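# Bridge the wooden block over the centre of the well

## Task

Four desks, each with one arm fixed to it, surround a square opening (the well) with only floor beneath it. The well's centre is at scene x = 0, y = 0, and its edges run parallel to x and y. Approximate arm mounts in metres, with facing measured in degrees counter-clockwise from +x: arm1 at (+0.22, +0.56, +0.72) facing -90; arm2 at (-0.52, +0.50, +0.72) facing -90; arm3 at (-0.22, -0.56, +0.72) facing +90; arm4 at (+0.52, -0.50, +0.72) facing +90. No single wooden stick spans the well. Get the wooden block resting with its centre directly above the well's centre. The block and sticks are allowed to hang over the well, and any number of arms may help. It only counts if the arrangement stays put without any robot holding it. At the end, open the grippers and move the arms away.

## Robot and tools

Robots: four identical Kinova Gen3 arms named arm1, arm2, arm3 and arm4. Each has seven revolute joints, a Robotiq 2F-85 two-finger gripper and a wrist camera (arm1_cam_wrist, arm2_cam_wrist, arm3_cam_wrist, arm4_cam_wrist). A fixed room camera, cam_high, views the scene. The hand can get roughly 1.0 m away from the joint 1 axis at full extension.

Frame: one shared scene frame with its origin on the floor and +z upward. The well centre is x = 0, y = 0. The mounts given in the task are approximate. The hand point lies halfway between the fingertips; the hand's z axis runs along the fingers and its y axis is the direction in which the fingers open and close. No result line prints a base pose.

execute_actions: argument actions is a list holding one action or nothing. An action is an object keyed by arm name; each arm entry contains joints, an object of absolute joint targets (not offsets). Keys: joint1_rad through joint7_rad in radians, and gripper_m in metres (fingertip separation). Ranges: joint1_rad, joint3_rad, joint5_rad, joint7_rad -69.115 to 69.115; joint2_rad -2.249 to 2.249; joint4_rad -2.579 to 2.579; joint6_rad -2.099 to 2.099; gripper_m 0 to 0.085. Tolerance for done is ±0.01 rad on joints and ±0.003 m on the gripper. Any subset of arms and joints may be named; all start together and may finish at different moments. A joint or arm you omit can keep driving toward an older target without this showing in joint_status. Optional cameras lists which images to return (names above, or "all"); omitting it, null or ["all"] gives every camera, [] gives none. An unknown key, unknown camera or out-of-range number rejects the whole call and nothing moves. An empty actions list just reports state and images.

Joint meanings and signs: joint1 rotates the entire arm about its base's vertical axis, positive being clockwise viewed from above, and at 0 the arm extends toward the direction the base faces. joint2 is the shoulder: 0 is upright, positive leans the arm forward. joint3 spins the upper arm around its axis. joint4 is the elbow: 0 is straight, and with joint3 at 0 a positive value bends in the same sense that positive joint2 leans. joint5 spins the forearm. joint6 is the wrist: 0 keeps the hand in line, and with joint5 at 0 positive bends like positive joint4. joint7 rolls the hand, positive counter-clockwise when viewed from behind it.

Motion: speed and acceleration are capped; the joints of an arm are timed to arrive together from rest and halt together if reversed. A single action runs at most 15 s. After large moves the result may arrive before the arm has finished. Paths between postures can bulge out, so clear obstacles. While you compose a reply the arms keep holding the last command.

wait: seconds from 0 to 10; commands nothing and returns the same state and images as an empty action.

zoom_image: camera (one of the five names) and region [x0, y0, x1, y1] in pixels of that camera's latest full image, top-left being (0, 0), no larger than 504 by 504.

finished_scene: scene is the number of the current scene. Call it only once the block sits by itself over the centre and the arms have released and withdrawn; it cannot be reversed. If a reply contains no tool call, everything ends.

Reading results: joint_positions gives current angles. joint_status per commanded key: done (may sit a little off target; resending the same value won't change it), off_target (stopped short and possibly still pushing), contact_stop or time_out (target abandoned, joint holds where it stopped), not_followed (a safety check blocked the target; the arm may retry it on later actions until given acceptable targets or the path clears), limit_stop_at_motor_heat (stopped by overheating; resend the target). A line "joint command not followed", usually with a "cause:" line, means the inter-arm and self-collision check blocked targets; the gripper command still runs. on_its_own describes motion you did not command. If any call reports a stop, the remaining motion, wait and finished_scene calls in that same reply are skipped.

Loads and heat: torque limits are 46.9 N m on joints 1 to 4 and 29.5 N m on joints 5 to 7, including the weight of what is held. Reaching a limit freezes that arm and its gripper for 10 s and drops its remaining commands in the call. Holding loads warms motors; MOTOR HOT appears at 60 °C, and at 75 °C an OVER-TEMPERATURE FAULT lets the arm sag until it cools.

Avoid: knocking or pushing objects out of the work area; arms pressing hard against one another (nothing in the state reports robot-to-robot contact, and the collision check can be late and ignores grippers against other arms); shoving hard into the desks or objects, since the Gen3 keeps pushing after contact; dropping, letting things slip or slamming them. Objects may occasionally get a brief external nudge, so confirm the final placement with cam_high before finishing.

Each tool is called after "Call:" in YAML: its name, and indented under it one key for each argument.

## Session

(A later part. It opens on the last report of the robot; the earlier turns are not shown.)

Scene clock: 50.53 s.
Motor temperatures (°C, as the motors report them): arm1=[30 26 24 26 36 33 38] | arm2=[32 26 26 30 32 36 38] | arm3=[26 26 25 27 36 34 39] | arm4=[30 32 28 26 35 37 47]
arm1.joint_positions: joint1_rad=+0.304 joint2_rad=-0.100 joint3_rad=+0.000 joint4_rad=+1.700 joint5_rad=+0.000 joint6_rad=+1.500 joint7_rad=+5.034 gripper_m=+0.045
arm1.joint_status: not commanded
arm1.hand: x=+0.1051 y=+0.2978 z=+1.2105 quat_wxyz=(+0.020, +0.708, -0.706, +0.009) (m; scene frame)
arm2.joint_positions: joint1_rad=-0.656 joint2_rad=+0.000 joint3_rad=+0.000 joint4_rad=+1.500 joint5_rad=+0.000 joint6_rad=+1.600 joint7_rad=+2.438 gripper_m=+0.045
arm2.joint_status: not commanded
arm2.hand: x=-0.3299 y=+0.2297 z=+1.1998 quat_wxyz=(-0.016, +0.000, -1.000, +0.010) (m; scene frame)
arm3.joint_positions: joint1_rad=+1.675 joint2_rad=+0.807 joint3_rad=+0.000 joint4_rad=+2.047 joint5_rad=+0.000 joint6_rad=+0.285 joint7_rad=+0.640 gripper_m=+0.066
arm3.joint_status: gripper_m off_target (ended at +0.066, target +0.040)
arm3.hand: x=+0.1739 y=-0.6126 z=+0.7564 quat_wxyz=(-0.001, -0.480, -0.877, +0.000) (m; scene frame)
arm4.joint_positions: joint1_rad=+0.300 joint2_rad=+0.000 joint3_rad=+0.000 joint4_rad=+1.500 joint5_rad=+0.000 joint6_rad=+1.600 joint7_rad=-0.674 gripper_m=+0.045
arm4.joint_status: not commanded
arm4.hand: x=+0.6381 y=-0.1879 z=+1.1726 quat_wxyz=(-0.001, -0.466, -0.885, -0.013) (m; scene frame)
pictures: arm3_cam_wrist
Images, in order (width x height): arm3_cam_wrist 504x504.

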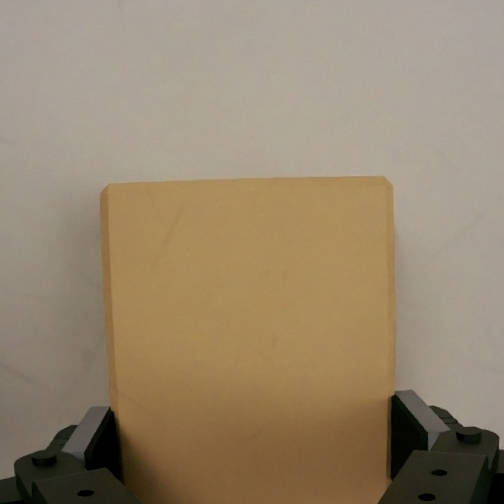

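Call:
execute_actions:
  actions:
    - {"arm3":{"joints":{"gripper_m":0.078}}}
  cameras: []

Call:
execute_actions:
  actions:
    - {"arm3":{"joints":{"joint2_rad":0.841,"joint6_rad":0.253}}}
  cameras: []

Call:
execute_actions:
  actions:
    - {"arm3":{"joints":{"gripper_m":0.04}}}
  cameras: []

Call:
execute_actions:
  actions:
    - {"arm3":{"joints":{"joint2_rad":0.64,"joint6_rad":0.454}}}
  cameras: []

Call:
execute_actions:
  actions:
    - {"arm3":{"joints":{"joint1_rad":0.346,"joint2_rad":0.957,"joint4_rad":1.222,"joint6_rad":0.963,"joint7_rad":-0.59}}}
  cameras: ["arm3_cam_wrist","cam_high"]

Scene clock: 51.90 s.
Motor temperatures (°C, as the motors report them): arm1=[30 26 24 26 36 33 38] | arm2=[32 26 26 30 32 36 38] | arm3=[26 26 25 27 36 34 39] | arm4=[30 32 28 26 35 37 47]
arm1.joint_positions: joint1_rad=+0.304 joint2_rad=-0.100 joint3_rad=+0.000 joint4_rad=+1.700 joint5_rad=+0.000 joint6_rad=+1.500 joint7_rad=+5.034 gripper_m=+0.045
arm1.joint_status: not commanded
arm1.hand: x=+0.1051 y=+0.2978 z=+1.2105 quat_wxyz=(+0.020, +0.708, -0.706, +0.009) (m; scene frame)
arm2.joint_positions: joint1_rad=-0.656 joint2_rad=+0.000 joint3_rad=+0.000 joint4_rad=+1.500 joint5_rad=+0.000 joint6_rad=+1.600 joint7_rad=+2.438 gripper_m=+0.045
arm2.joint_status: not commanded
arm2.hand: x=-0.3299 y=+0.2297 z=+1.1998 quat_wxyz=(-0.016, +0.000, -1.000, +0.010) (m; scene frame)
arm3.joint_positions: joint1_rad=+1.675 joint2_rad=+0.811 joint3_rad=+0.000 joint4_rad=+2.047 joint5_rad=+0.000 joint6_rad=+0.283 joint7_rad=+0.640 gripper_m=+0.078
arm3.joint_status: all done
arm3.hand: x=+0.1734 y=-0.6127 z=+0.7548 quat_wxyz=(+0.000, -0.480, -0.877, +0.000) (m; scene frame)
arm4.joint_positions: joint1_rad=+0.300 joint2_rad=+0.000 joint3_rad=+0.000 joint4_rad=+1.500 joint5_rad=+0.000 joint6_rad=+1.600 joint7_rad=-0.674 gripper_m=+0.045
arm4.joint_status: not commanded
arm4.hand: x=+0.6381 y=-0.1879 z=+1.1726 quat_wxyz=(-0.001, -0.466, -0.885, -0.013) (m; scene frame)
pictures: none
No camera images: the call's "cameras" was empty. Leave "cameras" out to get every camera's image.

Scene clock: 52.60 s.
Motor temperatures (°C, as the motors report them): arm1=[30 26 24 26 36 33 38] | arm2=[32 26 26 30 32 36 38] | arm3=[26 26 25 27 36 34 39] | arm4=[30 32 28 26 35 37 47]
arm1.joint_positions: joint1_rad=+0.304 joint2_rad=-0.100 joint3_rad=+0.000 joint4_rad=+1.700 joint5_rad=+0.000 joint6_rad=+1.500 joint7_rad=+5.034 gripper_m=+0.045
arm1.joint_status: not commanded
arm1.hand: x=+0.1051 y=+0.2978 z=+1.2105 quat_wxyz=(+0.020, +0.708, -0.706, +0.009) (m; scene frame)
arm2.joint_positions: joint1_rad=-0.656 joint2_rad=+0.000 joint3_rad=+0.000 joint4_rad=+1.500 joint5_rad=+0.000 joint6_rad=+1.600 joint7_rad=+2.438 gripper_m=+0.045
arm2.joint_status: not commanded
arm2.hand: x=-0.3299 y=+0.2297 z=+1.1998 quat_wxyz=(-0.016, +0.000, -1.000, +0.010) (m; scene frame)
arm3.joint_positions: joint1_rad=+1.675 joint2_rad=+0.841 joint3_rad=+0.000 joint4_rad=+2.047 joint5_rad=+0.000 joint6_rad=+0.253 joint7_rad=+0.640 gripper_m=+0.078
arm3.joint_status: all done
arm3.hand: x=+0.1729 y=-0.6127 z=+0.7431 quat_wxyz=(+0.000, -0.480, -0.877, +0.000) (m; scene frame)
arm4.joint_positions: joint1_rad=+0.300 joint2_rad=+0.000 joint3_rad=+0.000 joint4_rad=+1.500 joint5_rad=+0.000 joint6_rad=+1.600 joint7_rad=-0.674 gripper_m=+0.045
arm4.joint_status: not commanded
arm4.hand: x=+0.6381 y=-0.1879 z=+1.1726 quat_wxyz=(-0.001, -0.466, -0.885, -0.013) (m; scene frame)
pictures: none
No camera images: the call's "cameras" was empty. Leave "cameras" out to get every camera's image.

Scene clock: 53.40 s.
Motor temperatures (°C, as the motors report them): arm1=[30 26 24 26 36 33 38] | arm2=[32 26 26 30 32 36 38] | arm3=[26 26 25 27 36 34 39] | arm4=[30 32 28 26 35 37 47]
arm1.joint_positions: joint1_rad=+0.304 joint2_rad=-0.100 joint3_rad=+0.000 joint4_rad=+1.700 joint5_rad=+0.000 joint6_rad=+1.500 joint7_rad=+5.034 gripper_m=+0.045
arm1.joint_status: not commanded
arm1.hand: x=+0.1051 y=+0.2978 z=+1.2105 quat_wxyz=(+0.020, +0.708, -0.706, +0.009) (m; scene frame)
arm2.joint_positions: joint1_rad=-0.656 joint2_rad=+0.000 joint3_rad=+0.000 joint4_rad=+1.500 joint5_rad=+0.000 joint6_rad=+1.600 joint7_rad=+2.438 gripper_m=+0.045
arm2.joint_status: not commanded
arm2.hand: x=-0.3299 y=+0.2297 z=+1.1998 quat_wxyz=(-0.016, +0.000, -1.000, +0.010) (m; scene frame)
arm3.joint_positions: joint1_rad=+1.675 joint2_rad=+0.838 joint3_rad=+0.000 joint4_rad=+2.047 joint5_rad=+0.000 joint6_rad=+0.254 joint7_rad=+0.640 gripper_m=+0.067
arm3.joint_status: gripper_m off_target (ended at +0.067, target +0.040)
arm3.hand: x=+0.1731 y=-0.6126 z=+0.7441 quat_wxyz=(+0.000, -0.480, -0.877, +0.000) (m; scene frame)
arm4.joint_positions: joint1_rad=+0.300 joint2_rad=+0.000 joint3_rad=+0.000 joint4_rad=+1.500 joint5_rad=+0.000 joint6_rad=+1.600 joint7_rad=-0.674 gripper_m=+0.045
arm4.joint_status: not commanded
arm4.hand: x=+0.6381 y=-0.1879 z=+1.1726 quat_wxyz=(-0.001, -0.466, -0.885, -0.013) (m; scene frame)
pictures: none
No camera images: the call's "cameras" was empty. Leave "cameras" out to get every camera's image.

Scene clock: 54.70 s.
Motor temperatures (°C, as the motors report them): arm1=[30 26 24 26 36 33 38] | arm2=[32 26 26 30 32 36 38] | arm3=[26 26 25 27 36 34 39] | arm4=[30 32 28 26 35 37 47]
arm1.joint_positions: joint1_rad=+0.304 joint2_rad=-0.100 joint3_rad=+0.000 joint4_rad=+1.700 joint5_rad=+0.000 joint6_rad=+1.500 joint7_rad=+5.034 gripper_m=+0.045
arm1.joint_status: not commanded
arm1.hand: x=+0.1051 y=+0.2978 z=+1.2105 quat_wxyz=(+0.020, +0.708, -0.706, +0.009) (m; scene frame)
arm2.joint_positions: joint1_rad=-0.656 joint2_rad=+0.000 joint3_rad=+0.000 joint4_rad=+1.500 joint5_rad=+0.000 joint6_rad=+1.600 joint7_rad=+2.438 gripper_m=+0.045
arm2.joint_status: not commanded
arm2.hand: x=-0.3299 y=+0.2297 z=+1.1998 quat_wxyz=(-0.016, +0.000, -1.000, +0.010) (m; scene frame)
arm3.joint_positions: joint1_rad=+1.675 joint2_rad=+0.641 joint3_rad=+0.000 joint4_rad=+2.047 joint5_rad=+0.000 joint6_rad=+0.454 joint7_rad=+0.640 gripper_m=+0.067
arm3.joint_status: all done
arm3.hand: x=+0.1692 y=-0.6124 z=+0.8213 quat_wxyz=(+0.001, -0.480, -0.877, +0.001) (m; scene frame)
arm4.joint_positions: joint1_rad=+0.300 joint2_rad=+0.000 joint3_rad=+0.000 joint4_rad=+1.500 joint5_rad=+0.000 joint6_rad=+1.600 joint7_rad=-0.674 gripper_m=+0.045
arm4.joint_status: not commanded
arm4.hand: x=+0.6381 y=-0.1879 z=+1.1726 quat_wxyz=(-0.001, -0.466, -0.885, -0.013) (m; scene frame)
pictures: none
No camera images: the call's "cameras" was empty. Leave "cameras" out to get every camera's image.

Scene clock: 57.37 s.
Motor temperatures (°C, as the motors report them): arm1=[30 26 24 26 36 33 38] | arm2=[32 26 26 30 32 36 38] | arm3=[26 26 25 27 36 34 39] | arm4=[30 32 28 26 35 37 47]
arm1.joint_positions: joint1_rad=+0.304 joint2_rad=-0.100 joint3_rad=+0.000 joint4_rad=+1.700 joint5_rad=+0.000 joint6_rad=+1.500 joint7_rad=+5.034 gripper_m=+0.045
arm1.joint_status: not commanded
arm1.hand: x=+0.1051 y=+0.2978 z=+1.2105 quat_wxyz=(+0.020, +0.708, -0.706, +0.009) (m; scene frame)
arm2.joint_positions: joint1_rad=-0.656 joint2_rad=+0.000 joint3_rad=+0.000 joint4_rad=+1.500 joint5_rad=+0.000 joint6_rad=+1.600 joint7_rad=+2.438 gripper_m=+0.045
arm2.joint_status: not commanded
arm2.hand: x=-0.3299 y=+0.2297 z=+1.1998 quat_wxyz=(-0.016, +0.000, -1.000, +0.010) (m; scene frame)
arm3.joint_positions: joint1_rad=+0.346 joint2_rad=+0.959 joint3_rad=+0.000 joint4_rad=+1.223 joint5_rad=+0.000 joint6_rad=+0.963 joint7_rad=-0.590 gripper_m=+0.067
arm3.joint_status: all done
arm3.hand: x=-0.0083 y=+0.0041 z=+0.8283 quat_wxyz=(+0.000, -0.436, -0.900, +0.002) (m; scene frame)
arm4.joint_positions: joint1_rad=+0.300 joint2_rad=+0.000 joint3_rad=+0.000 joint4_rad=+1.500 joint5_rad=+0.000 joint6_rad=+1.600 joint7_rad=-0.674 gripper_m=+0.045
arm4.joint_status: not commanded
arm4.hand: x=+0.6381 y=-0.1879 z=+1.1726 quat_wxyz=(-0.001, -0.466, -0.885, -0.013) (m; scene frame)
pictures: arm3_cam_wrist, cam_high
Images, in order (width x height): arm3_cam_wrist 504x504, cam_high 504x504.

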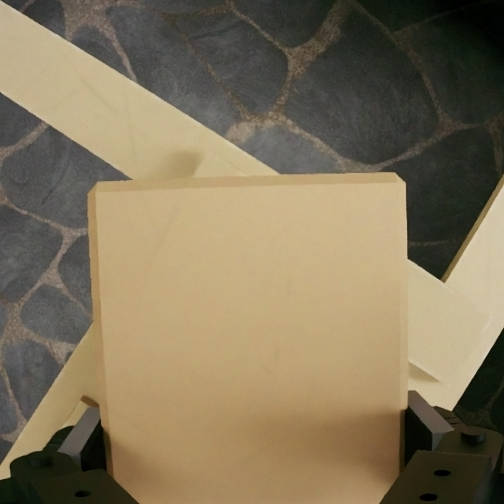

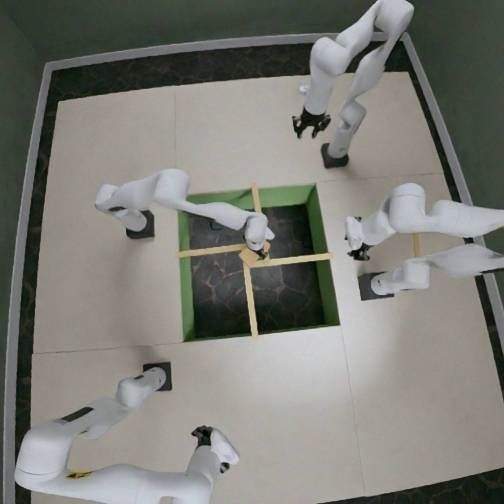

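Call:
execute_actions:
  actions:
    - {"arm3":{"joints":{"joint1_rad":0.361,"joint2_rad":1.017,"joint4_rad":1.228,"joint6_rad":0.9}}}
  cameras: ["arm3_cam_wrist"]

Call:
execute_actions:
  actions:
    - {"arm3":{"joints":{"gripper_m":0.085}}}
  cameras: ["arm3_cam_wrist"]

Call:
execute_actions:
  actions:
    - {"arm3":{"joints":{"joint2_rad":0.0,"joint4_rad":1.5,"joint6_rad":1.6}}}
  cameras: ["cam_high"]

Scene clock: 58.40 s.
Motor temperatures (°C, as the motors report them): arm1=[30 26 24 26 36 33 38] | arm2=[32 26 26 30 32 36 38] | arm3=[26 26 25 27 36 34 39] | arm4=[30 32 28 26 35 37 47]
arm1.joint_positions: joint1_rad=+0.304 joint2_rad=-0.100 joint3_rad=+0.000 joint4_rad=+1.700 joint5_rad=+0.000 joint6_rad=+1.500 joint7_rad=+5.034 gripper_m=+0.045
arm1.joint_status: not commanded
arm1.hand: x=+0.1051 y=+0.2978 z=+1.2105 quat_wxyz=(+0.020, +0.708, -0.706, +0.009) (m; scene frame)
arm2.joint_positions: joint1_rad=-0.656 joint2_rad=+0.000 joint3_rad=+0.000 joint4_rad=+1.500 joint5_rad=+0.000 joint6_rad=+1.600 joint7_rad=+2.438 gripper_m=+0.045
arm2.joint_status: not commanded
arm2.hand: x=-0.3299 y=+0.2297 z=+1.1998 quat_wxyz=(-0.016, +0.000, -1.000, +0.010) (m; scene frame)
arm3.joint_positions: joint1_rad=+0.361 joint2_rad=+1.018 joint3_rad=+0.000 joint4_rad=+1.229 joint5_rad=+0.000 joint6_rad=+0.900 joint7_rad=-0.590 gripper_m=+0.067
arm3.joint_status: all done
arm3.hand: x=+0.0001 y=+0.0016 z=+0.7911 quat_wxyz=(+0.000, -0.443, -0.897, +0.003) (m; scene frame)
arm4.joint_positions: joint1_rad=+0.300 joint2_rad=+0.000 joint3_rad=+0.000 joint4_rad=+1.500 joint5_rad=+0.000 joint6_rad=+1.600 joint7_rad=-0.674 gripper_m=+0.045
arm4.joint_status: not commanded
arm4.hand: x=+0.6381 y=-0.1879 z=+1.1726 quat_wxyz=(-0.001, -0.466, -0.885, -0.013) (m; scene frame)
pictures: arm3_cam_wrist
Images, in order (width x height): arm3_cam_wrist 504x504.

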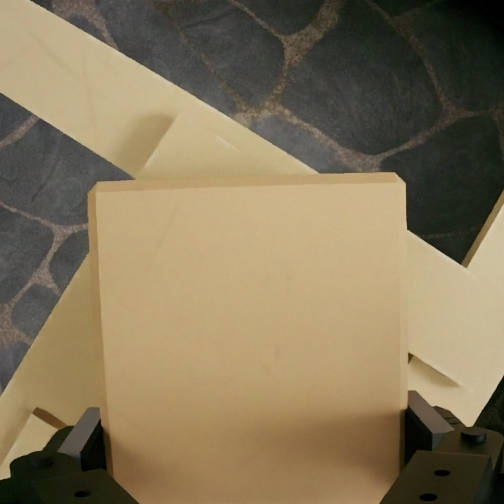

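Scene clock: 59.37 s.
Motor temperatures (°C, as the motors report them): arm1=[30 26 24 26 36 33 38] | arm2=[32 26 26 30 32 36 38] | arm3=[26 26 25 27 36 34 39] | arm4=[30 32 28 26 35 37 47]
arm1.joint_positions: joint1_rad=+0.304 joint2_rad=-0.100 joint3_rad=+0.000 joint4_rad=+1.700 joint5_rad=+0.000 joint6_rad=+1.500 joint7_rad=+5.034 gripper_m=+0.045
arm1.joint_status: not commanded
arm1.hand: x=+0.1051 y=+0.2978 z=+1.2105 quat_wxyz=(+0.020, +0.708, -0.706, +0.009) (m; scene frame)
arm2.joint_positions: joint1_rad=-0.656 joint2_rad=+0.000 joint3_rad=+0.000 joint4_rad=+1.500 joint5_rad=+0.000 joint6_rad=+1.600 joint7_rad=+2.438 gripper_m=+0.045
arm2.joint_status: not commanded
arm2.hand: x=-0.3299 y=+0.2297 z=+1.1998 quat_wxyz=(-0.016, +0.000, -1.000, +0.010) (m; scene frame)
arm3.joint_positions: joint1_rad=+0.361 joint2_rad=+1.017 joint3_rad=+0.000 joint4_rad=+1.228 joint5_rad=+0.000 joint6_rad=+0.900 joint7_rad=-0.590 gripper_m=+0.085
arm3.joint_status: all done
arm3.hand: x=+0.0005 y=+0.0023 z=+0.7919 quat_wxyz=(+0.000, -0.443, -0.897, +0.002) (m; scene frame)
arm4.joint_positions: joint1_rad=+0.300 joint2_rad=+0.000 joint3_rad=+0.000 joint4_rad=+1.500 joint5_rad=+0.000 joint6_rad=+1.600 joint7_rad=-0.674 gripper_m=+0.045
arm4.joint_status: not commanded
arm4.hand: x=+0.6381 y=-0.1879 z=+1.1726 quat_wxyz=(-0.001, -0.466, -0.885, -0.013) (m; scene frame)
pictures: arm3_cam_wrist
Images, in order (width x height): arm3_cam_wrist 504x504.

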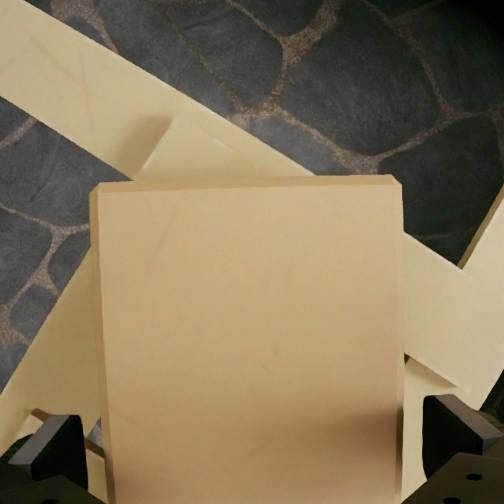

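Scene clock: 61.77 s.
Motor temperatures (°C, as the motors report them): arm1=[30 26 24 26 36 33 38] | arm2=[32 26 26 30 32 36 38] | arm3=[26 26 25 27 36 34 39] | arm4=[30 32 28 26 35 37 47]
arm1.joint_positions: joint1_rad=+0.304 joint2_rad=-0.100 joint3_rad=+0.000 joint4_rad=+1.700 joint5_rad=+0.000 joint6_rad=+1.500 joint7_rad=+5.034 gripper_m=+0.045
arm1.joint_status: not commanded
arm1.hand: x=+0.1051 y=+0.2978 z=+1.2105 quat_wxyz=(+0.020, +0.708, -0.706, +0.009) (m; scene frame)
arm2.joint_positions: joint1_rad=-0.656 joint2_rad=+0.000 joint3_rad=+0.000 joint4_rad=+1.500 joint5_rad=+0.000 joint6_rad=+1.600 joint7_rad=+2.438 gripper_m=+0.045
arm2.joint_status: not commanded
arm2.hand: x=-0.3299 y=+0.2297 z=+1.1998 quat_wxyz=(-0.016, +0.000, -1.000, +0.010) (m; scene frame)
arm3.joint_positions: joint1_rad=+0.361 joint2_rad=+0.000 joint3_rad=+0.000 joint4_rad=+1.500 joint5_rad=+0.000 joint6_rad=+1.600 joint7_rad=-0.590 gripper_m=+0.085
arm3.joint_status: all done
arm3.hand: x=-0.0879 y=-0.2588 z=+1.2102 quat_wxyz=(+0.003, -0.443, -0.896, -0.020) (m; scene frame)
arm4.joint_positions: joint1_rad=+0.300 joint2_rad=+0.000 joint3_rad=+0.000 joint4_rad=+1.500 joint5_rad=+0.000 joint6_rad=+1.600 joint7_rad=-0.674 gripper_m=+0.045
arm4.joint_status: not commanded
arm4.hand: x=+0.6381 y=-0.1879 z=+1.1726 quat_wxyz=(-0.001, -0.466, -0.885, -0.013) (m; scene frame)
pictures: cam_high
Images, in order (width x height): cam_high 504x504.

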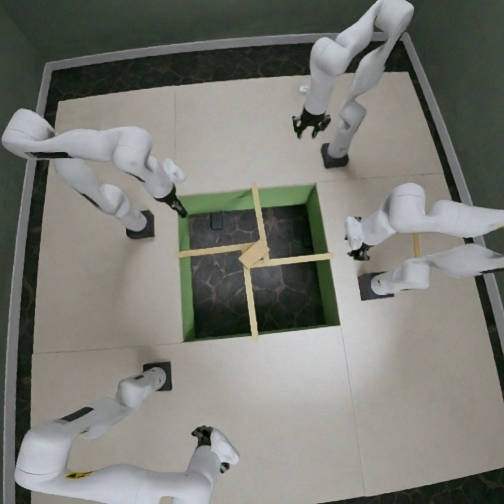

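Call:
finished_scene:
  scene: 1

The scene is finished: the task was done.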